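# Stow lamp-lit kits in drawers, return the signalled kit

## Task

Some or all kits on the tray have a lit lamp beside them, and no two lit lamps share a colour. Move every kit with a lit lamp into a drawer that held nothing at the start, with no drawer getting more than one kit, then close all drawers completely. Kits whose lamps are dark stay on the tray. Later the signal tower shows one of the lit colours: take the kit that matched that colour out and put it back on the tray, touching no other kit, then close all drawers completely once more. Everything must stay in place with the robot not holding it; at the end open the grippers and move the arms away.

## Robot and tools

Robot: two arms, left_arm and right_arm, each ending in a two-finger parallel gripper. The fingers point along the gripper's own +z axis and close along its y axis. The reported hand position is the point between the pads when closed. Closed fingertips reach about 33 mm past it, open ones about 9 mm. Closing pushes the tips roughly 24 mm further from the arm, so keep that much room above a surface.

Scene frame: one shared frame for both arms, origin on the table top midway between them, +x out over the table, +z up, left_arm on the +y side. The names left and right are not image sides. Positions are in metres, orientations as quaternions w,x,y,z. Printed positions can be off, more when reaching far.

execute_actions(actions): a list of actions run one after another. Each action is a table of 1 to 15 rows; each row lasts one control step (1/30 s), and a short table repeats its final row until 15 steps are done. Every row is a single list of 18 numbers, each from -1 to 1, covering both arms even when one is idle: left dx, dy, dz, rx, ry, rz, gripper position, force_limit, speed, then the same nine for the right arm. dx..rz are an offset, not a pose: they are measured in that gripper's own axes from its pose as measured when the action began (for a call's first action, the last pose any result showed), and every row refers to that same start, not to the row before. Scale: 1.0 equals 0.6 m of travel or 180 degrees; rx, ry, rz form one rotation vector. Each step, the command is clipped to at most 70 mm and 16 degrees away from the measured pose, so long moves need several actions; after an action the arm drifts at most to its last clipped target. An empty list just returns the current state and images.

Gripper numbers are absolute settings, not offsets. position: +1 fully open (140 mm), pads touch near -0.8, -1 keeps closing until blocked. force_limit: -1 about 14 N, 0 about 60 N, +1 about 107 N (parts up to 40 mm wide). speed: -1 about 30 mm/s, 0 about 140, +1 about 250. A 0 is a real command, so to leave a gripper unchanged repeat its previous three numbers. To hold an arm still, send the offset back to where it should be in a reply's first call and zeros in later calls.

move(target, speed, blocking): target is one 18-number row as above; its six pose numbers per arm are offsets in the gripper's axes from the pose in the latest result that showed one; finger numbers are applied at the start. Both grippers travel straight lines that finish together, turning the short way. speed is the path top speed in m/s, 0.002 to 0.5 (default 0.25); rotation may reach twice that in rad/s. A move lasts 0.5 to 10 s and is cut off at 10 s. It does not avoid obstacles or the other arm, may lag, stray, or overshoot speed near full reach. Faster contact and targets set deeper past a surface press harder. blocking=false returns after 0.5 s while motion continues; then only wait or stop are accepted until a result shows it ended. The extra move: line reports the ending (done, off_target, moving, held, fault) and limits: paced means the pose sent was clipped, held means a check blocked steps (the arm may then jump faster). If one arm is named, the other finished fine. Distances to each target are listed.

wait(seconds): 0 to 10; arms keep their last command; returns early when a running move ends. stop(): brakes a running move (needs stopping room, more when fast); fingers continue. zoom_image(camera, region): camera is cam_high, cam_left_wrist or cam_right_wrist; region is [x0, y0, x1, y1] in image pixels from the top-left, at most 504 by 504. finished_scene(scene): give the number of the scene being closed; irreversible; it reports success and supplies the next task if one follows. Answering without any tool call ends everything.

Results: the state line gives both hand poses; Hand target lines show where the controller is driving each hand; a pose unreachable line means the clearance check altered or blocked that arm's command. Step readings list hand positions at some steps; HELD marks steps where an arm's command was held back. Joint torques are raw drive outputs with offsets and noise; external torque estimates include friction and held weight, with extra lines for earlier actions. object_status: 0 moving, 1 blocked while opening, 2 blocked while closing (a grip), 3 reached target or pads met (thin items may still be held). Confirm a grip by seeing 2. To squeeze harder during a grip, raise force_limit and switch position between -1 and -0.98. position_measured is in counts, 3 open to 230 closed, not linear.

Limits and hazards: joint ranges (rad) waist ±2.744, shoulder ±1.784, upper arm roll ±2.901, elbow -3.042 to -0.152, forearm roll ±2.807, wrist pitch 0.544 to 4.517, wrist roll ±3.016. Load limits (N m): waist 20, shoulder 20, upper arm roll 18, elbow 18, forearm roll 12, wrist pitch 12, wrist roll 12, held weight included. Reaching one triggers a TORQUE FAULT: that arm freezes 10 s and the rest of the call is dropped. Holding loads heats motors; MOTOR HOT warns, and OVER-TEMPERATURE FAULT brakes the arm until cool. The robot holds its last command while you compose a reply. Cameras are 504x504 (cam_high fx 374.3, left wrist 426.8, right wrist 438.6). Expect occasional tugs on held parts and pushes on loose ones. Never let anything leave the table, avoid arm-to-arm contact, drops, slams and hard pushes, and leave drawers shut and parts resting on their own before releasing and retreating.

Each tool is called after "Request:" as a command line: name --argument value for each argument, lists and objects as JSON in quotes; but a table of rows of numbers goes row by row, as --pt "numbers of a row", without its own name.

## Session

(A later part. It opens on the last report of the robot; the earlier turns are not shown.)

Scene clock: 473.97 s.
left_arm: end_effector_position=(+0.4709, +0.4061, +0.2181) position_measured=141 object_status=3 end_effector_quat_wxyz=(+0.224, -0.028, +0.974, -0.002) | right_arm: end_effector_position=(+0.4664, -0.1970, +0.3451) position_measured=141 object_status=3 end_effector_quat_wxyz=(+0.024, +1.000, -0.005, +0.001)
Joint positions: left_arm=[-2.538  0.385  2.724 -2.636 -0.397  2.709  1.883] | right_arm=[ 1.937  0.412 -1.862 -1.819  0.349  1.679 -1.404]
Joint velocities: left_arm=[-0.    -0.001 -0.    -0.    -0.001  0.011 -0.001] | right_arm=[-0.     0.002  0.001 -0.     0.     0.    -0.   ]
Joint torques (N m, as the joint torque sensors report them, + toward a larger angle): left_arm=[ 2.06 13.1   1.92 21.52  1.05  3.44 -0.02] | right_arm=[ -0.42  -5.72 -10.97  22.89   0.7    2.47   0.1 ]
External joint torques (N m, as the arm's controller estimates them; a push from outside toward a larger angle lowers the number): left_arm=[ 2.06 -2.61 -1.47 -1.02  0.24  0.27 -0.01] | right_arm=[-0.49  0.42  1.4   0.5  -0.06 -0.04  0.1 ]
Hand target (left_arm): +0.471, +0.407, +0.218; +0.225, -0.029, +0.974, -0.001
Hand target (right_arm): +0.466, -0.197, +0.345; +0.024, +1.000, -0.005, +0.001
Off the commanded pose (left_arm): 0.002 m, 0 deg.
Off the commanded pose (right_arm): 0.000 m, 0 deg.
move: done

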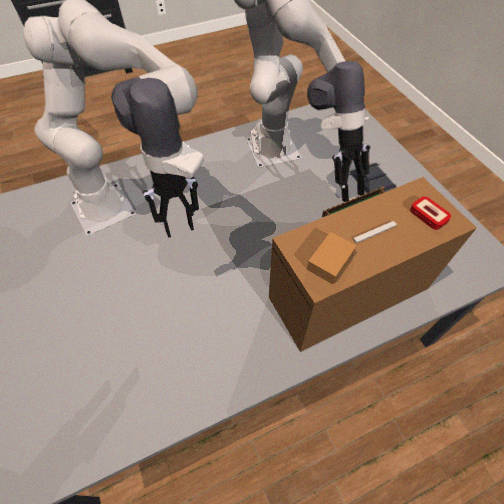

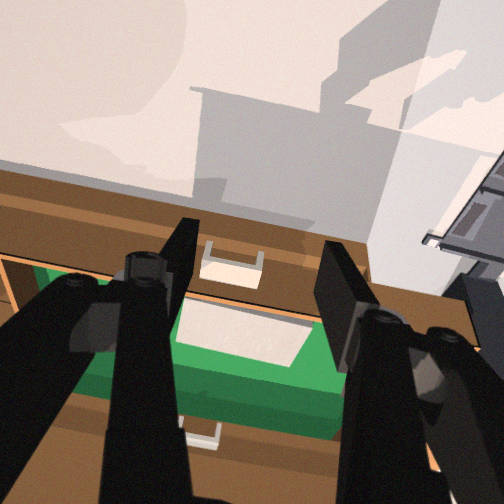

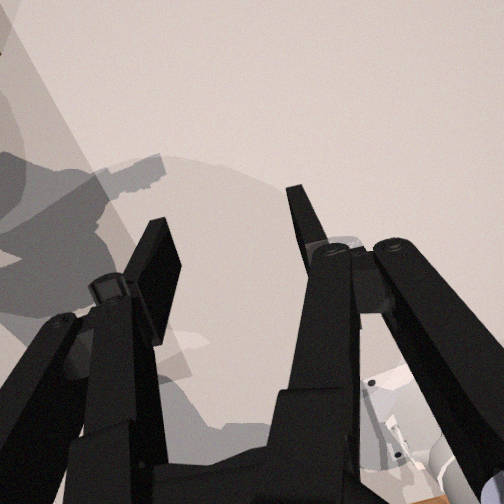

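Request:
move --target '[-0.002,-0.017,-0.002,0,0,0,-0.1,0,0,0,0,0,0,0,0,-0.1,0,0]' --speed 0.05

Request:
move --target '[-0.133,0,0.063,0,0,0,-0.1,0,0,0,0,0,0,0,0,-0.1,0,0]' --speed 0.06

Request:
move --target '[0.016,0,0,0,-0.16,0,-0.1,0,0,0,0,0,0,0,0,-0.1,0,0]' --speed 0.12

Scene clock: 478.50 s.
left_arm: end_effector_position=(+0.4716, +0.3957, +0.2185) position_measured=141 object_status=3 end_effector_quat_wxyz=(+0.224, -0.024, +0.974, -0.001) | right_arm: end_effector_position=(+0.4664, -0.1970, +0.3451) position_measured=141 object_status=3 end_effector_quat_wxyz=(+0.024, +1.000, -0.005, +0.001)
Joint positions: left_arm=[-2.538  0.389  2.701 -2.635 -0.397  2.708  1.867] | right_arm=[ 1.937  0.412 -1.862 -1.819  0.349  1.679 -1.404]
Joint velocities: left_arm=[ 0.002  0.001 -0.003  0.002  0.002 -0.003 -0.015] | right_arm=[-0.    -0.     0.001  0.    -0.    -0.     0.   ]
Joint torques (N m, as the joint torque sensors report them, + toward a larger angle): left_arm=[ 2.57 15.55  2.44 24.19  0.91  2.72 -0.13] | right_arm=[ -0.33  -5.67 -10.64  22.76   0.71   2.43   0.1 ]
External joint torques (N m, as the arm's controller estimates them; a push from outside toward a larger angle lowers the number): left_arm=[ 2.51  0.17 -1.26  1.69  0.11 -0.46 -0.12] | right_arm=[-0.42  0.52  1.69  0.39 -0.06 -0.06  0.1 ]
Hand target (left_arm): +0.472, +0.396, +0.220; +0.224, -0.028, +0.974, -0.002
Hand target (right_arm): +0.466, -0.197, +0.345; +0.024, +1.000, -0.005, +0.001
Off the commanded pose (left_arm): 0.001 m, 0 deg.
Off the commanded pose (right_arm): 0.000 m, 0 deg.
move: done

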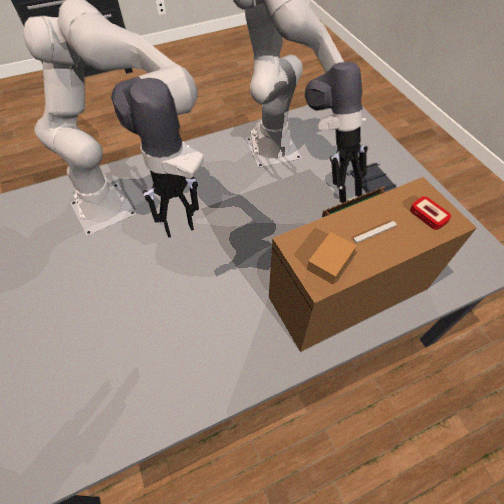

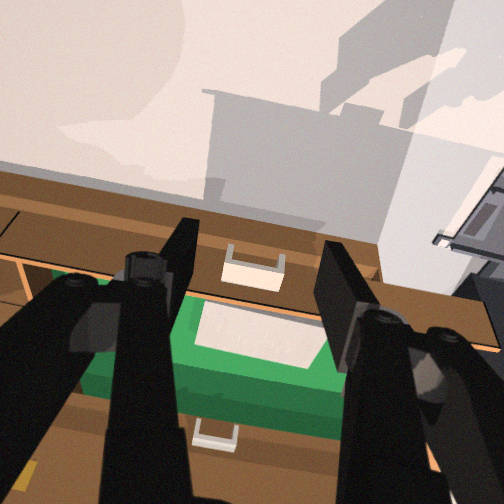

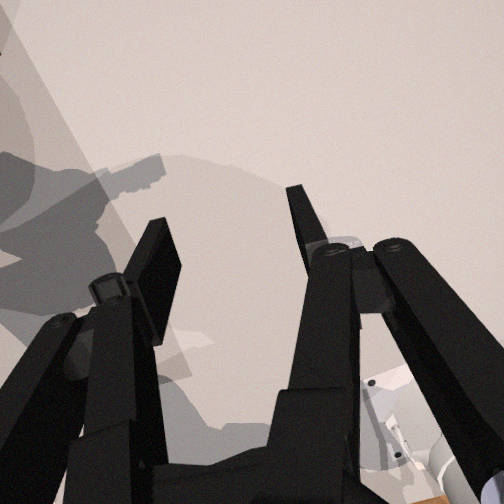

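Scene clock: 480.30 s.
left_arm: end_effector_position=(+0.5574, +0.3991, +0.2175) position_measured=141 object_status=3 end_effector_quat_wxyz=(+0.222, -0.016, +0.975, -0.002) | right_arm: end_effector_position=(+0.4664, -0.1970, +0.3451) position_measured=141 object_status=3 end_effector_quat_wxyz=(+0.024, +1.000, -0.005, +0.001)
Joint positions: left_arm=[-2.396  0.112  2.582 -2.377 -0.181  2.724  1.728] | right_arm=[ 1.937  0.412 -1.862 -1.819  0.349  1.679 -1.404]
Joint velocities: left_arm=[ 0.007 -0.003 -0.009  0.004  0.026  0.    -0.055] | right_arm=[ 0.001  0.     0.001 -0.001 -0.001 -0.    -0.   ]
Joint torques (N m, as the joint torque sensors report them, + toward a larger angle): left_arm=[ 2.05 20.81  0.4  23.93  1.56  3.63 -0.12] | right_arm=[ -0.6   -5.59 -10.74  22.86   0.71   2.49   0.11]
External joint torques (N m, as the arm's controller estimates them; a push from outside toward a larger angle lowers the number): left_arm=[ 2.03 -2.25 -1.27  0.99  0.84  0.42 -0.11] | right_arm=[-0.65  0.61  1.61  0.52 -0.06 -0.01  0.11]
Hand target (left_arm): +0.560, +0.401, +0.220; +0.225, -0.025, +0.974, -0.002
Hand target (right_arm): +0.466, -0.197, +0.345; +0.024, +1.000, -0.005, +0.001
Off the commanded pose (left_arm): 0.003 m, 1 deg.
Off the commanded pose (right_arm): 0.000 m, 0 deg.
move: done

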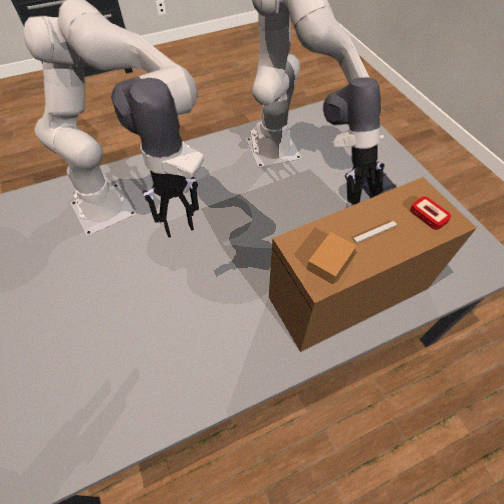

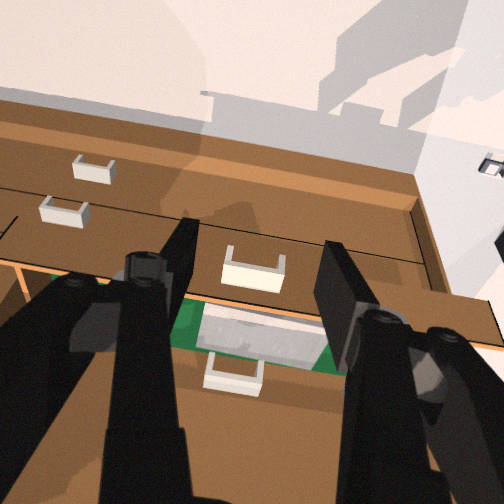

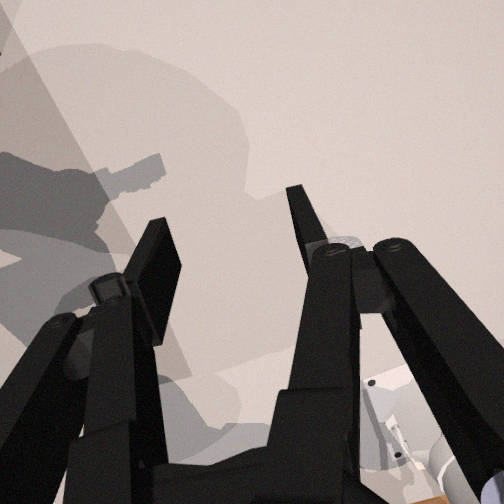

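Scene clock: 483.83 s.
left_arm: end_effector_position=(+0.5506, +0.3942, +0.2131) position_measured=141 object_status=3 end_effector_quat_wxyz=(+0.458, -0.009, +0.889, +0.001) | right_arm: end_effector_position=(+0.4664, -0.1970, +0.3451) position_measured=141 object_status=3 end_effector_quat_wxyz=(+0.024, +1.000, -0.005, +0.001)
Joint positions: left_arm=[-2.656  0.023  2.887 -2.777  0.136  3.709  1.493] | right_arm=[ 1.937  0.412 -1.862 -1.819  0.349  1.679 -1.404]
Joint velocities: left_arm=[ 0.009  0.    -0.001 -0.001  0.027  0.    -0.051] | right_arm=[ 0.     0.     0.     0.001 -0.001  0.    -0.   ]
Joint torques (N m, as the joint torque sensors report them, + toward a larger angle): left_arm=[ 1.68 20.29  0.48 15.27  1.17  3.74  0.05] | right_arm=[ -0.43  -5.44 -10.97  22.86   0.67   2.46   0.11]
External joint torques (N m, as the arm's controller estimates them; a push from outside toward a larger angle lowers the number): left_arm=[ 1.74 -2.76  0.39 -1.58  1.06  0.36  0.08] | right_arm=[-0.4   0.79  1.48  0.47 -0.08 -0.05  0.11]
Hand target (left_arm): +0.550, +0.395, +0.213; +0.459, -0.016, +0.889, -0.003
Hand target (right_arm): +0.466, -0.197, +0.345; +0.024, +1.000, -0.005, +0.001
Off the commanded pose (left_arm): 0.005 m, 1 deg.
Off the commanded pose (right_arm): 0.000 m, 0 deg.
joint sent to its limit (left arm) — the command would take joint 3 (upper arm roll) past its upper limit, so that joint was sent only as far as its limit.
move: off_target (left_arm)

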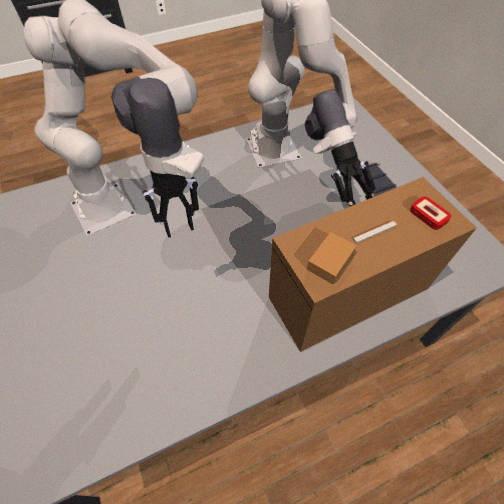

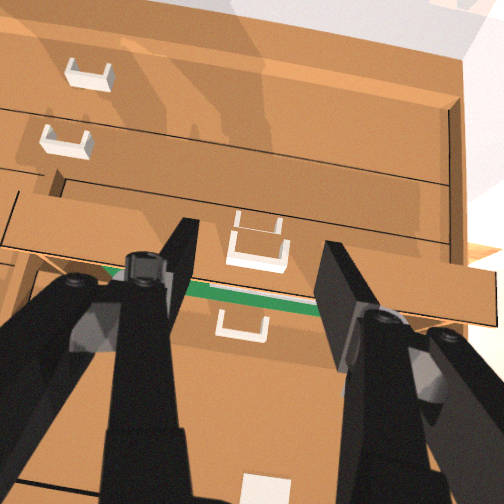

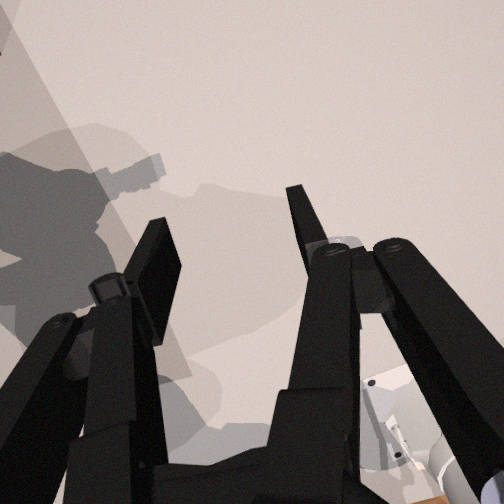

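Request:
move --target '[-0.048,0.002,0.073,0,0,0,-0.1,0,0,0,0,0,0,0,0,-0.1,0,0]' --speed 0.04

Request:
move --target '[0.06,0,-0.09,0,0,0,-0.1,0,0,0,0,0,0,0,0,-0.1,0,0]' --speed 0.1

Request:
move --target '[0.1,0.2,-0.2,0,0.3,0,-0.1,0,0,0,0,0,0,0,0,-0.1,0,0]'

Scene clock: 487.30 s.
left_arm: end_effector_position=(+0.6006, +0.3957, +0.2135) position_measured=141 object_status=3 end_effector_quat_wxyz=(+0.461, -0.012, +0.887, -0.002) | right_arm: end_effector_position=(+0.4664, -0.1970, +0.3451) position_measured=141 object_status=3 end_effector_quat_wxyz=(+0.024, +1.000, -0.005, +0.001)
Joint positions: left_arm=[-2.674 -0.096  2.884 -2.621  0.084  3.672  1.539] | right_arm=[ 1.937  0.412 -1.862 -1.819  0.349  1.679 -1.404]
Joint velocities: left_arm=[-0.005 -0.001 -0.001  0.001 -0.015 -0.003  0.028] | right_arm=[ 0.001  0.    -0.001 -0.     0.001  0.001  0.003]
Joint torques (N m, as the joint torque sensors report them, + toward a larger angle): left_arm=[-0.79 21.45 -0.47 22.24 -0.95  2.28  0.3 ] | right_arm=[ -0.35  -5.54 -10.86  22.71   0.72   2.47   0.08]
External joint torques (N m, as the arm's controller estimates them; a push from outside toward a larger angle lowers the number): left_arm=[-0.83 -6.17  0.11  4.72 -1.26 -1.09  0.32] | right_arm=[-0.36  0.66  1.59  0.28 -0.05 -0.05  0.08]
Hand target (left_arm): +0.603, +0.397, +0.212; +0.459, -0.009, +0.889, +0.000
Hand target (right_arm): +0.466, -0.197, +0.345; +0.024, +1.000, -0.005, +0.001
Off the commanded pose (left_arm): 0.003 m, 1 deg.
Off the commanded pose (right_arm): 0.000 m, 0 deg.
move: done

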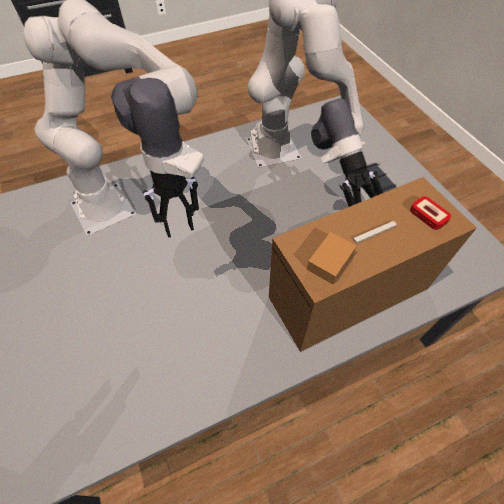

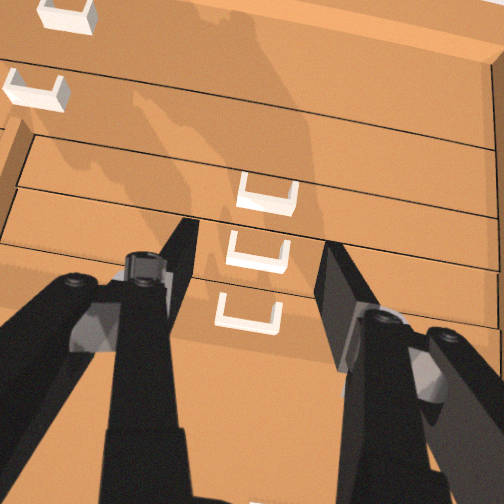

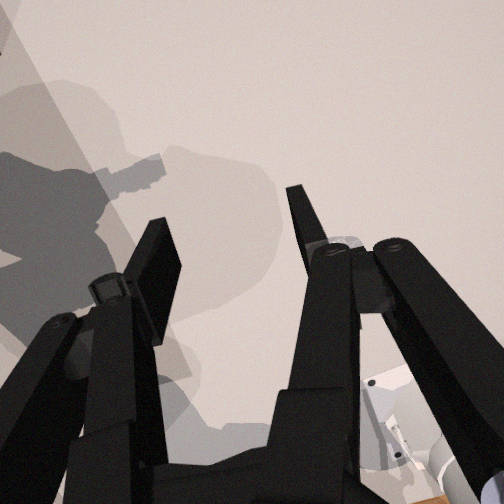

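Scene clock: 488.33 s.
left_arm: end_effector_position=(+0.5364, +0.3931, +0.2135) position_measured=141 object_status=3 end_effector_quat_wxyz=(+0.459, -0.007, +0.888, +0.001) | right_arm: end_effector_position=(+0.4664, -0.1970, +0.3451) position_measured=141 object_status=3 end_effector_quat_wxyz=(+0.024, +1.000, -0.005, +0.001)
Joint positions: left_arm=[-2.647  0.057  2.887 -2.821  0.157  3.724  1.478] | right_arm=[ 1.937  0.412 -1.862 -1.819  0.349  1.679 -1.404]
Joint velocities: left_arm=[ 0.006  0.003 -0.    -0.002  0.022  0.007 -0.038] | right_arm=[ 0.003  0.001  0.001 -0.002  0.001  0.     0.001]
Joint torques (N m, as the joint torque sensors report them, + toward a larger angle): left_arm=[ 2.07 20.88  1.33 14.75  1.02  3.66 -0.02] | right_arm=[ -0.4   -5.53 -10.76  22.64   0.71   2.45   0.08]
External joint torques (N m, as the arm's controller estimates them; a push from outside toward a larger angle lowers the number): left_arm=[ 2.12 -0.77  1.05 -1.98  0.96  0.28  0.  ] | right_arm=[-0.59  0.54  1.45  0.3  -0.06 -0.04  0.08]
Hand target (left_arm): +0.536, +0.394, +0.214; +0.460, -0.012, +0.888, -0.001
Hand target (right_arm): +0.466, -0.197, +0.345; +0.024, +1.000, -0.005, +0.001
Off the commanded pose (left_arm): 0.002 m, 1 deg.
Off the commanded pose (right_arm): 0.000 m, 0 deg.
joint sent to its limit (left arm) — the command would take joint 3 (upper arm roll) past its upper limit, so that joint was sent only as far as its limit.
move: done

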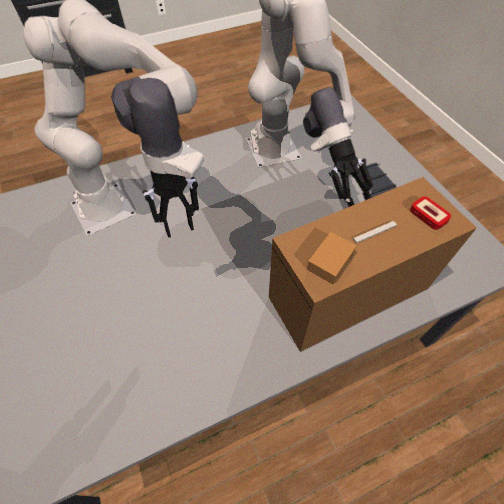

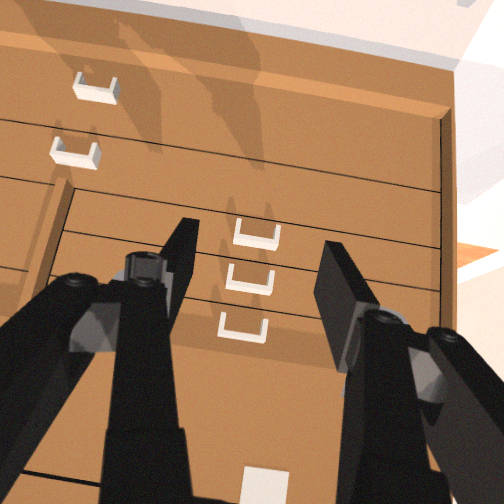

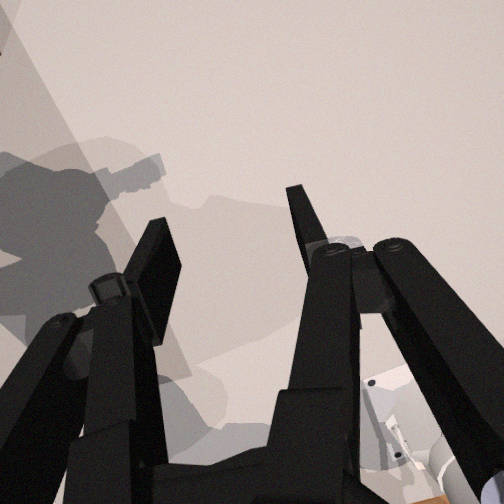

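Scene clock: 491.00 s.
left_arm: end_effector_position=(+0.3983, +0.5167, +0.2355) position_measured=141 object_status=3 end_effector_quat_wxyz=(+0.005, -0.016, +1.000, +0.007) | right_arm: end_effector_position=(+0.4664, -0.1970, +0.3451) position_measured=141 object_status=3 end_effector_quat_wxyz=(+0.024, +1.000, -0.005, +0.001)
Joint positions: left_arm=[-2.428  0.242  2.889 -2.291 -0.057  2.07   1.898] | right_arm=[ 1.937  0.412 -1.862 -1.819  0.349  1.679 -1.404]
Joint velocities: left_arm=[-0.001 -0.001  0.001  0.     0.001 -0.013  0.016] | right_arm=[ 0.001  0.001  0.    -0.001  0.    -0.     0.002]
Joint torques (N m, as the joint torque sensors report them, + toward a larger angle): left_arm=[ 1.69 19.53  0.63 24.88  1.72  1.9   0.27] | right_arm=[ -0.49  -5.74 -10.89  22.78   0.7    2.46   0.1 ]
External joint torques (N m, as the arm's controller estimates them; a push from outside toward a larger angle lowers the number): left_arm=[ 1.63 -2.88 -0.97  1.    0.97 -0.55  0.27] | right_arm=[-0.54  0.47  1.47  0.45 -0.06 -0.04  0.1 ]
Hand target (left_arm): +0.397, +0.518, +0.235; +0.002, -0.012, +1.000, +0.008
Hand target (right_arm): +0.466, -0.197, +0.345; +0.024, +1.000, -0.005, +0.001
Off the commanded pose (left_arm): 0.007 m, 1 deg.
Off the commanded pose (right_arm): 0.000 m, 0 deg.
move: off_target (left_arm); limits=paced

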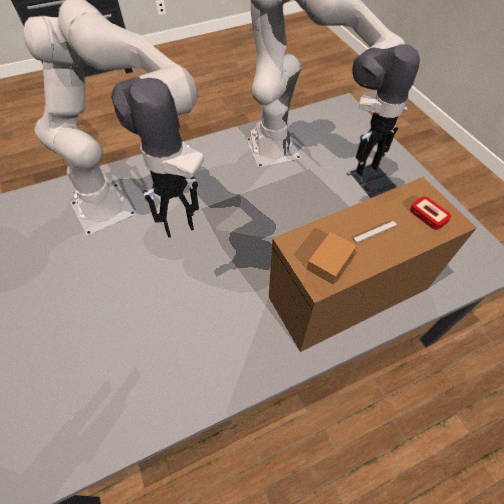

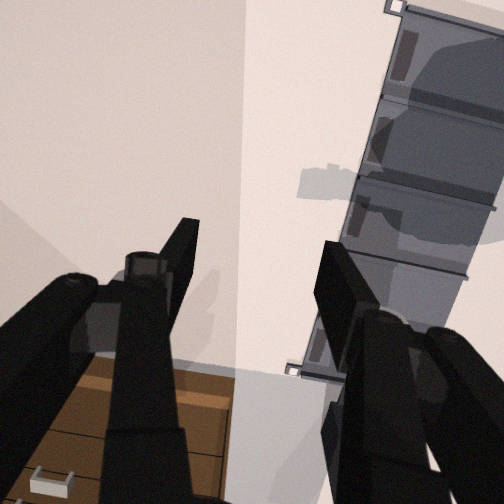

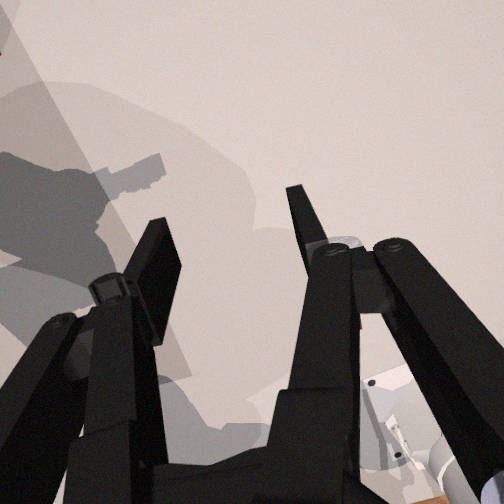

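Request:
move --target '[-0.08,0.25,-0.08,0,-0.15,0,-0.1,0,0,0,0,0,0,0,0,-0.1,0,0]'

Scene clock: 494.07 s.
left_arm: end_effector_position=(+0.4408, +0.6635, +0.2821) position_measured=141 object_status=3 end_effector_quat_wxyz=(+0.234, -0.016, +0.972, +0.005) | right_arm: end_effector_position=(+0.4664, -0.1970, +0.3451) position_measured=141 object_status=3 end_effector_quat_wxyz=(+0.024, +1.000, -0.005, +0.001)
Joint positions: left_arm=[-2.11   0.258  2.889 -2.336 -0.505  2.424  2.506] | right_arm=[ 1.937  0.412 -1.862 -1.819  0.349  1.679 -1.404]
Joint velocities: left_arm=[ 0.    -0.    -0.001  0.001 -0.005  0.     0.036] | right_arm=[ 0.001 -0.001 -0.001 -0.     0.     0.001 -0.   ]
Joint torques (N m, as the joint torque sensors report them, + toward a larger angle): left_arm=[ 2.22 18.86  0.92 24.14 -0.3   3.16  0.24] | right_arm=[ -0.69  -5.63 -10.8   22.74   0.7    2.48   0.1 ]
External joint torques (N m, as the arm's controller estimates them; a push from outside toward a larger angle lowers the number): left_arm=[ 2.26 -3.26 -0.66  0.01 -1.09  0.34  0.25] | right_arm=[-0.7   0.58  1.61  0.38 -0.06 -0.03  0.1 ]
Hand target (left_arm): +0.441, +0.665, +0.283; +0.236, -0.012, +0.972, +0.007
Hand target (right_arm): +0.466, -0.197, +0.345; +0.024, +1.000, -0.005, +0.001
Off the commanded pose (left_arm): 0.006 m, 1 deg.
Off the commanded pose (right_arm): 0.000 m, 0 deg.
joint sent to its limit (left arm) — the command would take joint 3 (upper arm roll) past its upper limit, so that joint was sent only as far as its limit.
move: off_target (left_arm)

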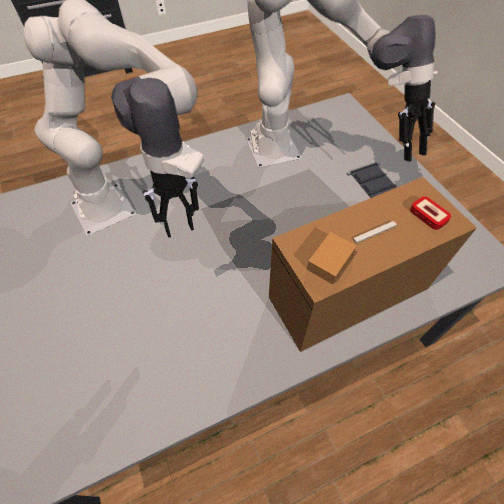

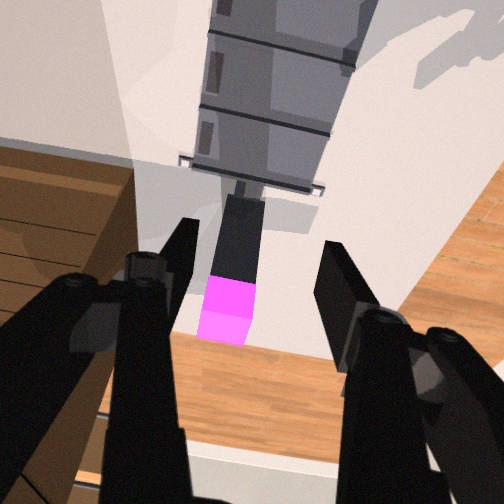

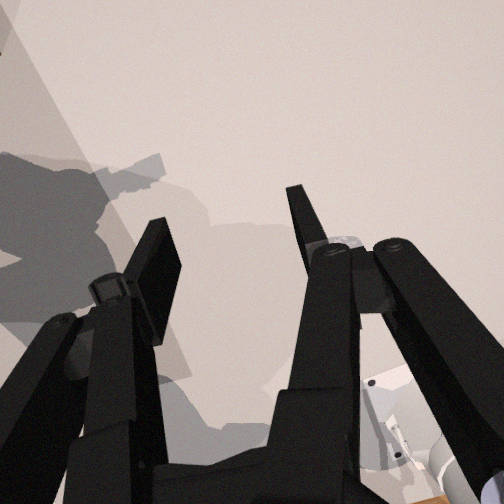

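Request:
move --target '[0.03,0.05,0,0,0.15,0,0.3,0,0,-0.03,-0.42,0.17,0,0,0,-0.1,0,0]'

Request:
move --target '[0,0,0,0,0,0,0.3,0,0,0.14,-0.353,0.19,0,0.25,0,-0.1,0,0]'

Scene clock: 498.07 s.
left_arm: end_effector_position=(+0.4212, +0.6971, +0.2748) position_measured=91 object_status=3 end_effector_quat_wxyz=(+0.003, -0.017, +1.000, +0.004) | right_arm: end_effector_position=(+0.4536, +0.0466, +0.2284) position_measured=141 object_status=3 end_effector_quat_wxyz=(+0.028, +1.000, +0.000, +0.000)
Joint positions: left_arm=[-2.049 -0.056  2.778 -1.862  0.025  1.924  2.123] | right_arm=[ 1.513  0.749 -1.231 -1.473  0.655  1.704 -1.155]
Joint velocities: left_arm=[-0.    -0.001  0.     0.002  0.002 -0.01  -0.029] | right_arm=[-0.001 -0.     0.     0.002  0.002 -0.006  0.019]
Joint torques (N m, as the joint torque sensors report them, + toward a larger angle): left_arm=[-1.55 29.74 -1.93 25.11  1.81  1.94 -0.15] | right_arm=[ -1.83 -34.69 -17.98  20.38   1.61   2.07   0.46]
External joint torques (N m, as the arm's controller estimates them; a push from outside toward a larger angle lowers the number): left_arm=[-1.53 -2.37 -1.32  0.78  1.   -0.5  -0.15] | right_arm=[-1.87  2.68  1.5   1.62  0.87 -0.4   0.46]
Hand target (left_arm): +0.421, +0.696, +0.275; +0.001, -0.021, +1.000, +0.005
Hand target (right_arm): +0.454, +0.047, +0.228; +0.027, +1.000, -0.007, -0.001
Off the commanded pose (left_arm): 0.005 m, 0 deg.
Off the commanded pose (right_arm): 0.005 m, 1 deg.
move: off_target (left_arm, right_arm)

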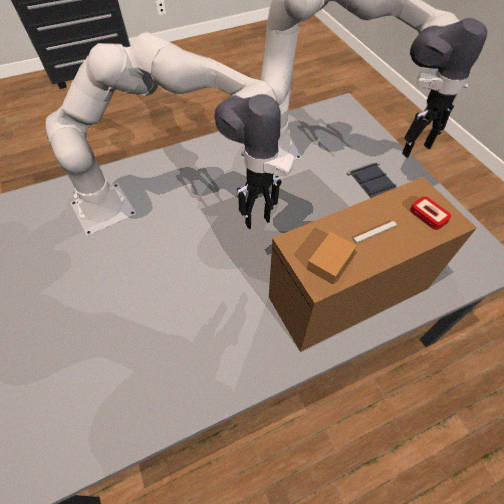

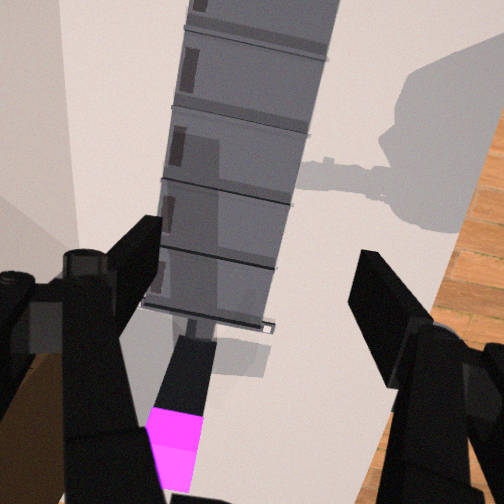

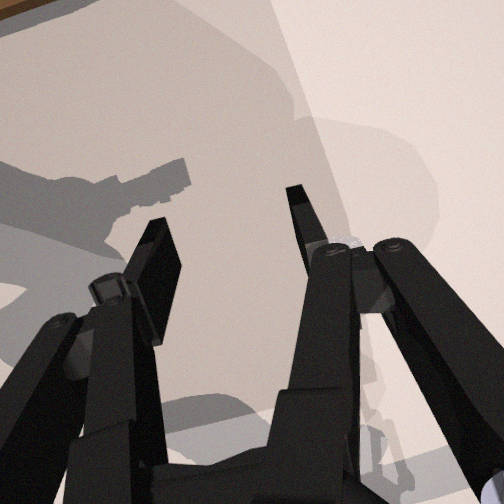

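Scene clock: 500.60 s.
left_arm: end_effector_position=(+0.4212, +0.6971, +0.2748) position_measured=91 object_status=3 end_effector_quat_wxyz=(+0.003, -0.018, +1.000, +0.004) | right_arm: end_effector_position=(+0.5439, +0.2500, +0.1080) position_measured=141 object_status=3 end_effector_quat_wxyz=(+0.031, +0.921, +0.016, +0.388)
Joint positions: left_arm=[-2.049 -0.056  2.778 -1.862  0.025  1.924  2.123] | right_arm=[ 1.577  1.471 -1.333 -1.144  0.732  2.308 -0.691]
Joint velocities: left_arm=[ 0.     0.001 -0.001 -0.     0.001 -0.    -0.002] | right_arm=[-0.001 -0.003  0.     0.001 -0.001 -0.005  0.032]
Joint torques (N m, as the joint torque sensors report them, + toward a larger angle): left_arm=[ 0.25 29.9  -1.73 23.98  0.72  2.42  0.08] | right_arm=[ -1.93 -48.41 -26.27   7.29   1.27   2.44   0.36]
External joint torques (N m, as the arm's controller estimates them; a push from outside toward a larger angle lowers the number): left_arm=[ 0.21 -2.07 -1.18 -0.28 -0.09  0.    0.07] | right_arm=[-1.9   2.73  0.27  1.59  0.66 -0.31  0.33]
Hand target (left_arm): +0.421, +0.697, +0.275; +0.003, -0.017, +1.000, +0.004
Hand target (right_arm): +0.545, +0.249, +0.108; +0.028, +0.921, +0.007, +0.388
Off the commanded pose (left_arm): 0.000 m, 0 deg.
Off the commanded pose (right_arm): 0.008 m, 1 deg.
move: off_target (right_arm)

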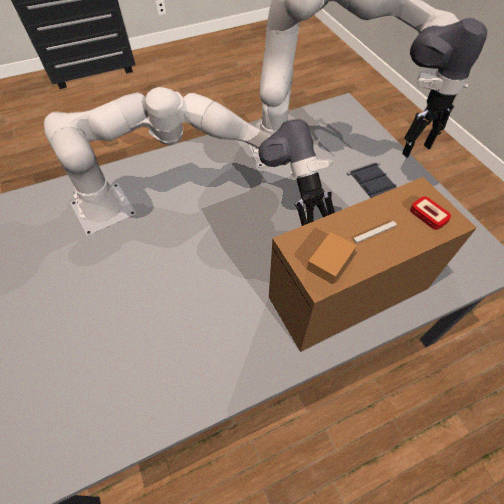

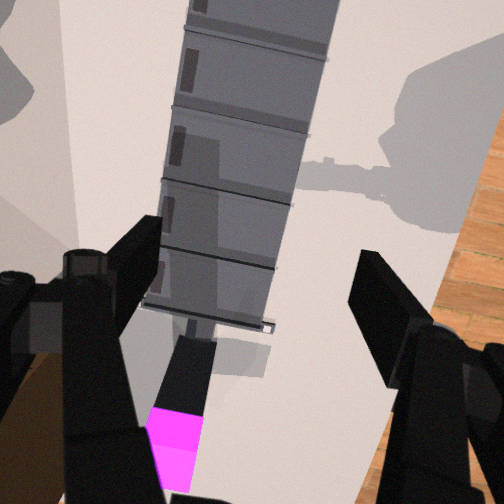

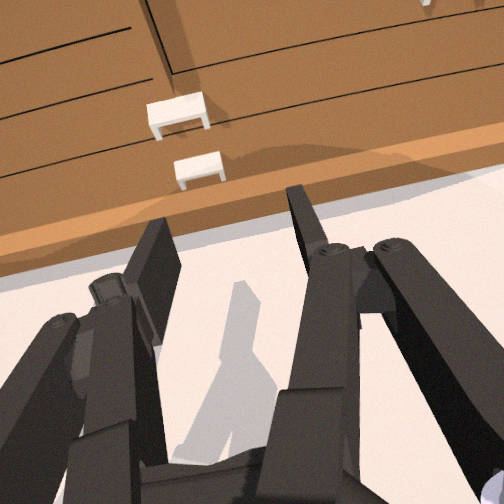

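Request:
move --target '[0,0,0,0,0,0,0.3,0,0,-0.005,-0.029,0.078,0,0,0,-0.1,0,0]' --speed 0.1

Scene clock: 502.93 s.
left_arm: end_effector_position=(+0.4212, +0.6971, +0.2748) position_measured=91 object_status=3 end_effector_quat_wxyz=(+0.003, -0.018, +1.000, +0.004) | right_arm: end_effector_position=(+0.5736, +0.2684, +0.0711) position_measured=141 object_status=3 end_effector_quat_wxyz=(+0.031, +0.921, +0.024, +0.387)
Joint positions: left_arm=[-2.049 -0.056  2.778 -1.862  0.025  1.924  2.123] | right_arm=[ 1.375  1.569 -1.34  -0.828  0.725  2.248 -0.612]
Joint velocities: left_arm=[-0.     0.001  0.     0.001  0.     0.    -0.   ] | right_arm=[-0.008  0.006 -0.006  0.013 -0.    -0.02   0.028]
Joint torques (N m, as the joint torque sensors report them, + toward a larger angle): left_arm=[ 0.46 30.22 -0.43 23.21  0.87  2.33  0.15] | right_arm=[ -1.98 -53.16 -19.48   6.6    0.1    2.35   0.49]
External joint torques (N m, as the arm's controller estimates them; a push from outside toward a larger angle lowers the number): left_arm=[ 0.49 -1.95  0.19 -1.15  0.06 -0.11  0.15] | right_arm=[-1.55  2.41  1.37  1.98 -0.35 -0.23  0.47]
Hand target (left_arm): +0.421, +0.697, +0.275; +0.003, -0.018, +1.000, +0.004
Hand target (right_arm): +0.575, +0.266, +0.071; +0.031, +0.921, +0.016, +0.387
Off the commanded pose (left_arm): 0.000 m, 0 deg.
Off the commanded pose (right_arm): 0.004 m, 1 deg.
move: off_target (right_arm)

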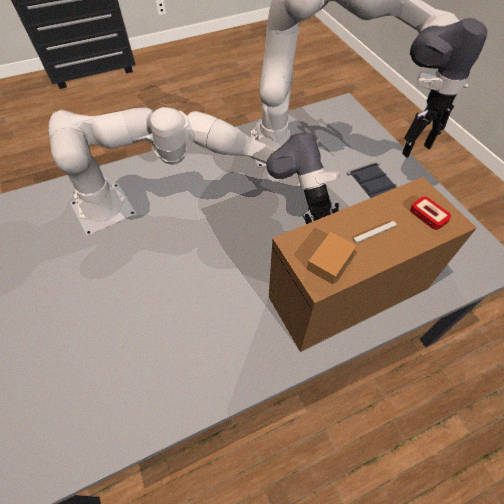

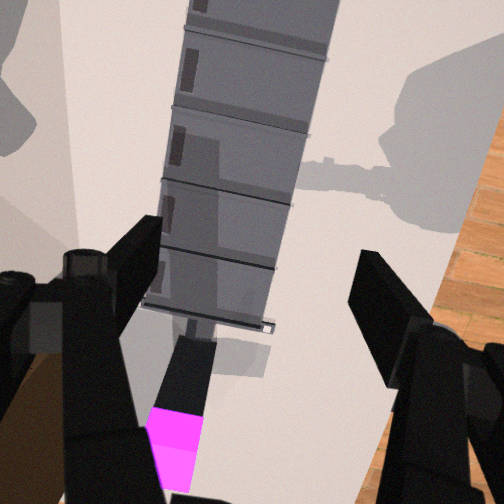

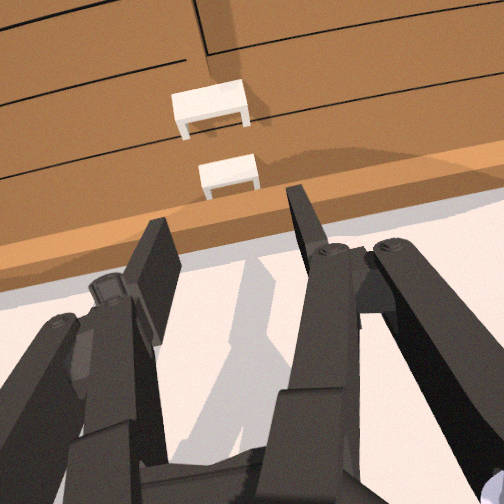

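Request:
move --target '[0,0,0,0,0,0,0.3,0,0,0.019,0.003,0.025,0,0,0,-0.1,0,0]' --speed 0.05

Request:
move --target '[0,0,0,0,0,0,0.3,0,0,0,0,0,0,0,0,-1,0,-0.5]'

Scene clock: 505.40 s.
left_arm: end_effector_position=(+0.4212, +0.6971, +0.2748) position_measured=91 object_status=3 end_effector_quat_wxyz=(+0.003, -0.018, +1.000, +0.004) | right_arm: end_effector_position=(+0.5918, +0.2683, +0.0682) position_measured=141 object_status=3 end_effector_quat_wxyz=(+0.029, +0.922, +0.028, +0.385)
Joint positions: left_arm=[-2.049 -0.056  2.778 -1.862  0.025  1.924  2.123] | right_arm=[ 1.272  1.589 -1.344 -0.685  0.717  2.219 -0.597]
Joint velocities: left_arm=[ 0.     0.001  0.001 -0.     0.001 -0.     0.002] | right_arm=[-0.013  0.004 -0.008  0.046  0.001 -0.027  0.015]
Joint torques (N m, as the joint torque sensors report them, + toward a larger angle): left_arm=[ 1.09 29.81 -1.41 23.6   0.71  2.32  0.1 ] | right_arm=[ -0.85 -54.11 -17.62   6.76  -0.64   2.25   0.58]
External joint torques (N m, as the arm's controller estimates them; a push from outside toward a larger angle lowers the number): left_arm=[ 0.99 -2.35 -0.91 -0.76 -0.11 -0.11  0.1 ] | right_arm=[-1.35  3.35  0.2   1.62 -1.04 -0.36  0.55]
Hand target (left_arm): +0.421, +0.697, +0.275; +0.003, -0.018, +1.000, +0.004
Hand target (right_arm): +0.592, +0.267, +0.068; +0.030, +0.922, +0.024, +0.386
Off the commanded pose (left_arm): 0.000 m, 0 deg.
Off the commanded pose (right_arm): 0.002 m, 1 deg.
move: done

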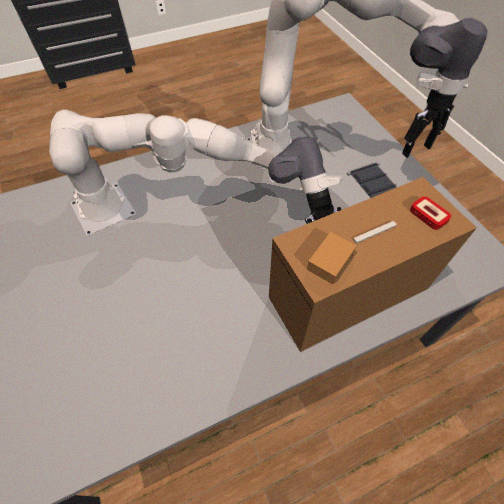

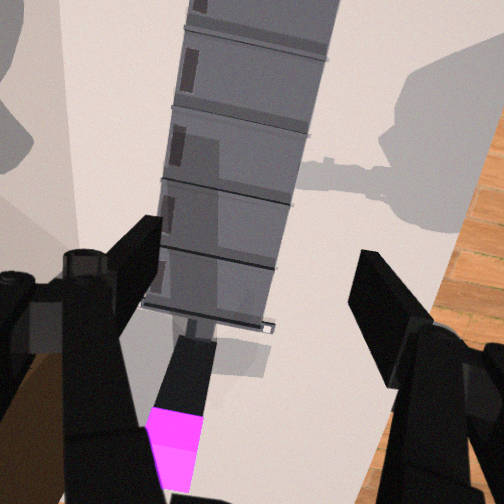

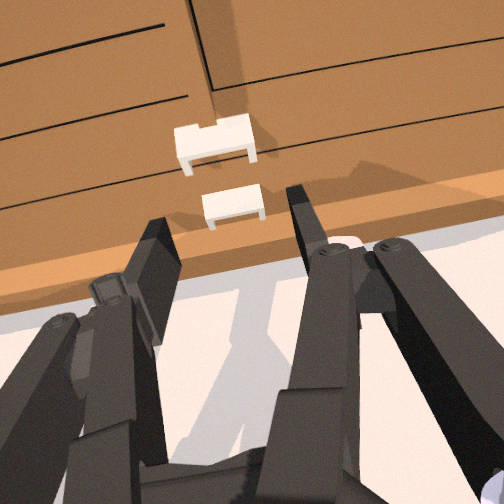

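Scene clock: 506.00 s.
left_arm: end_effector_position=(+0.4212, +0.6971, +0.2748) position_measured=91 object_status=3 end_effector_quat_wxyz=(+0.003, -0.018, +1.000, +0.004) | right_arm: end_effector_position=(+0.5928, +0.2653, +0.0679) position_measured=193 object_status=2 end_effector_quat_wxyz=(+0.032, +0.922, +0.026, +0.384)
Joint positions: left_arm=[-2.049 -0.056  2.778 -1.862  0.025  1.924  2.123] | right_arm=[ 1.271  1.588 -1.345 -0.686  0.716  2.212 -0.597]
Joint velocities: left_arm=[-0.001 -0.     0.001  0.    -0.    -0.     0.   ] | right_arm=[-0.001  0.001  0.002  0.    -0.001  0.    -0.002]
Joint torques (N m, as the joint torque sensors report them, + toward a larger angle): left_arm=[ 0.55 30.6  -1.   23.97  0.66  2.35  0.01] | right_arm=[  0.1  -54.82 -15.9    5.38   0.6    3.57   0.1 ]
External joint torques (N m, as the arm's controller estimates them; a push from outside toward a larger angle lowers the number): left_arm=[ 0.54 -1.41 -0.43 -0.34 -0.14 -0.09  0.01] | right_arm=[0.14 2.38 1.96 0.46 0.23 0.99 0.08]
Hand target (left_arm): +0.421, +0.697, +0.275; +0.003, -0.018, +1.000, +0.004
Hand target (right_arm): +0.592, +0.268, +0.068; +0.029, +0.922, +0.028, +0.385
Off the commanded pose (left_arm): 0.000 m, 0 deg.
Off the commanded pose (right_arm): 0.003 m, 0 deg.
move: done

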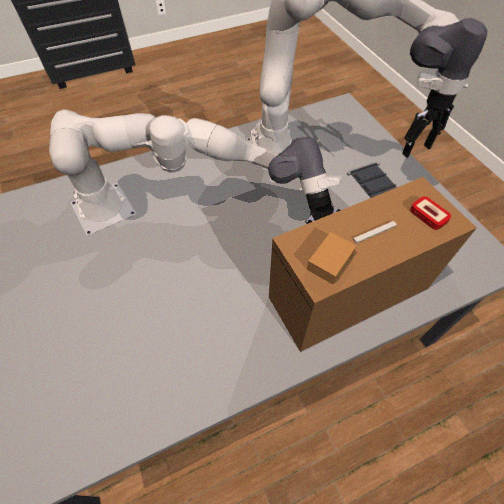

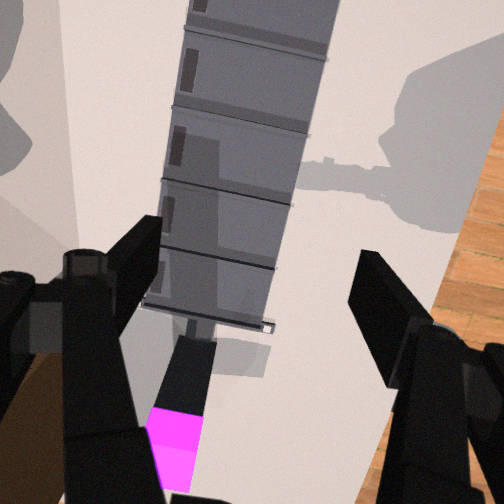

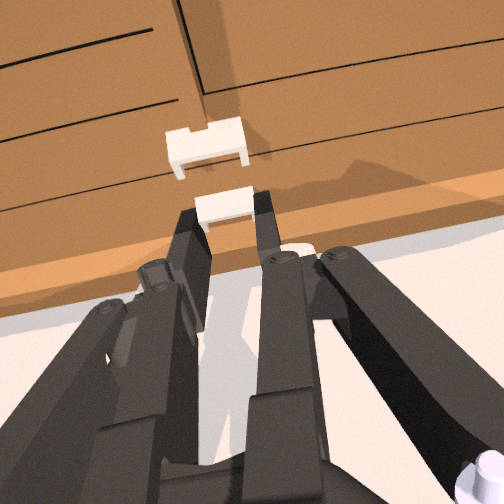

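Request:
move --target '[-0.15,-0.3,0,0,0,0,0.3,0,0,-0.165,0.009,-0.165,0,0,0,-1,0,-0.5]' --speed 0.09

Scene clock: 510.40 s.
left_arm: end_effector_position=(+0.5185, +0.5201, +0.2779) position_measured=91 object_status=3 end_effector_quat_wxyz=(+0.008, -0.013, +1.000, +0.003) | right_arm: end_effector_position=(+0.4540, +0.2591, +0.0730) position_measured=193 object_status=2 end_effector_quat_wxyz=(+0.028, +0.920, +0.030, +0.390)
Joint positions: left_arm=[-2.261 -0.101  2.633 -1.81   0.053  1.915  1.768] | right_arm=[ 1.815  1.492 -1.319 -1.361  0.755  2.357 -0.652]
Joint velocities: left_arm=[ 0.    -0.001 -0.001  0.     0.    -0.003 -0.031] | right_arm=[ 0.001 -0.    -0.001  0.001 -0.001  0.001 -0.   ]
Joint torques (N m, as the joint torque sensors report them, + toward a larger angle): left_arm=[-1.5  29.04 -2.5  24.31  1.61  1.85  0.04] | right_arm=[  0.23 -46.42 -27.64   0.31   0.53   1.43   0.27]
External joint torques (N m, as the arm's controller estimates them; a push from outside toward a larger angle lowers the number): left_arm=[-1.5  -2.68 -1.    0.02  0.82 -0.6   0.04] | right_arm=[-0.02  0.31  1.75 -4.52 -0.15 -1.28  0.25]
Hand target (left_arm): +0.518, +0.520, +0.278; +0.007, -0.018, +1.000, +0.004
Hand target (right_arm): +0.455, +0.254, +0.072; +0.032, +0.921, +0.025, +0.388
Off the commanded pose (left_arm): 0.004 m, 1 deg.
Off the commanded pose (right_arm): 0.006 m, 1 deg.
move: off_target (left_arm, right_arm)

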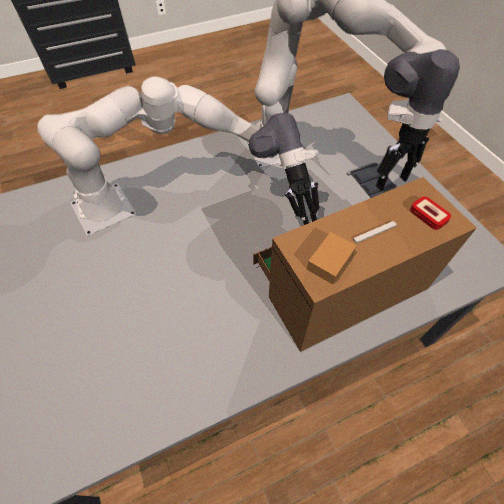

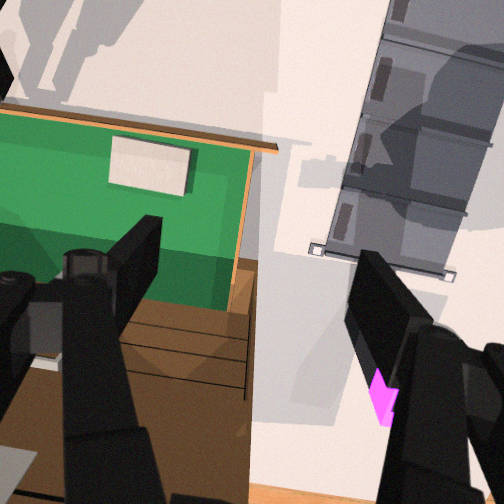

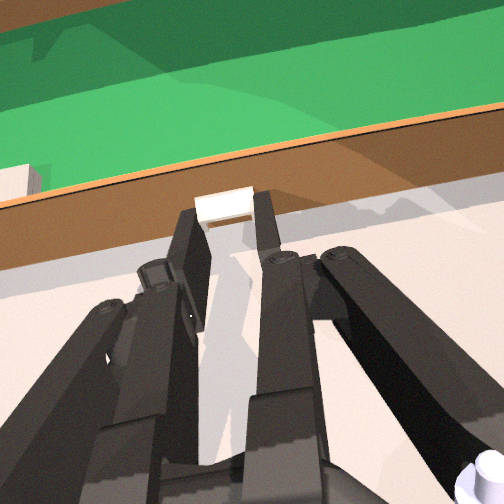

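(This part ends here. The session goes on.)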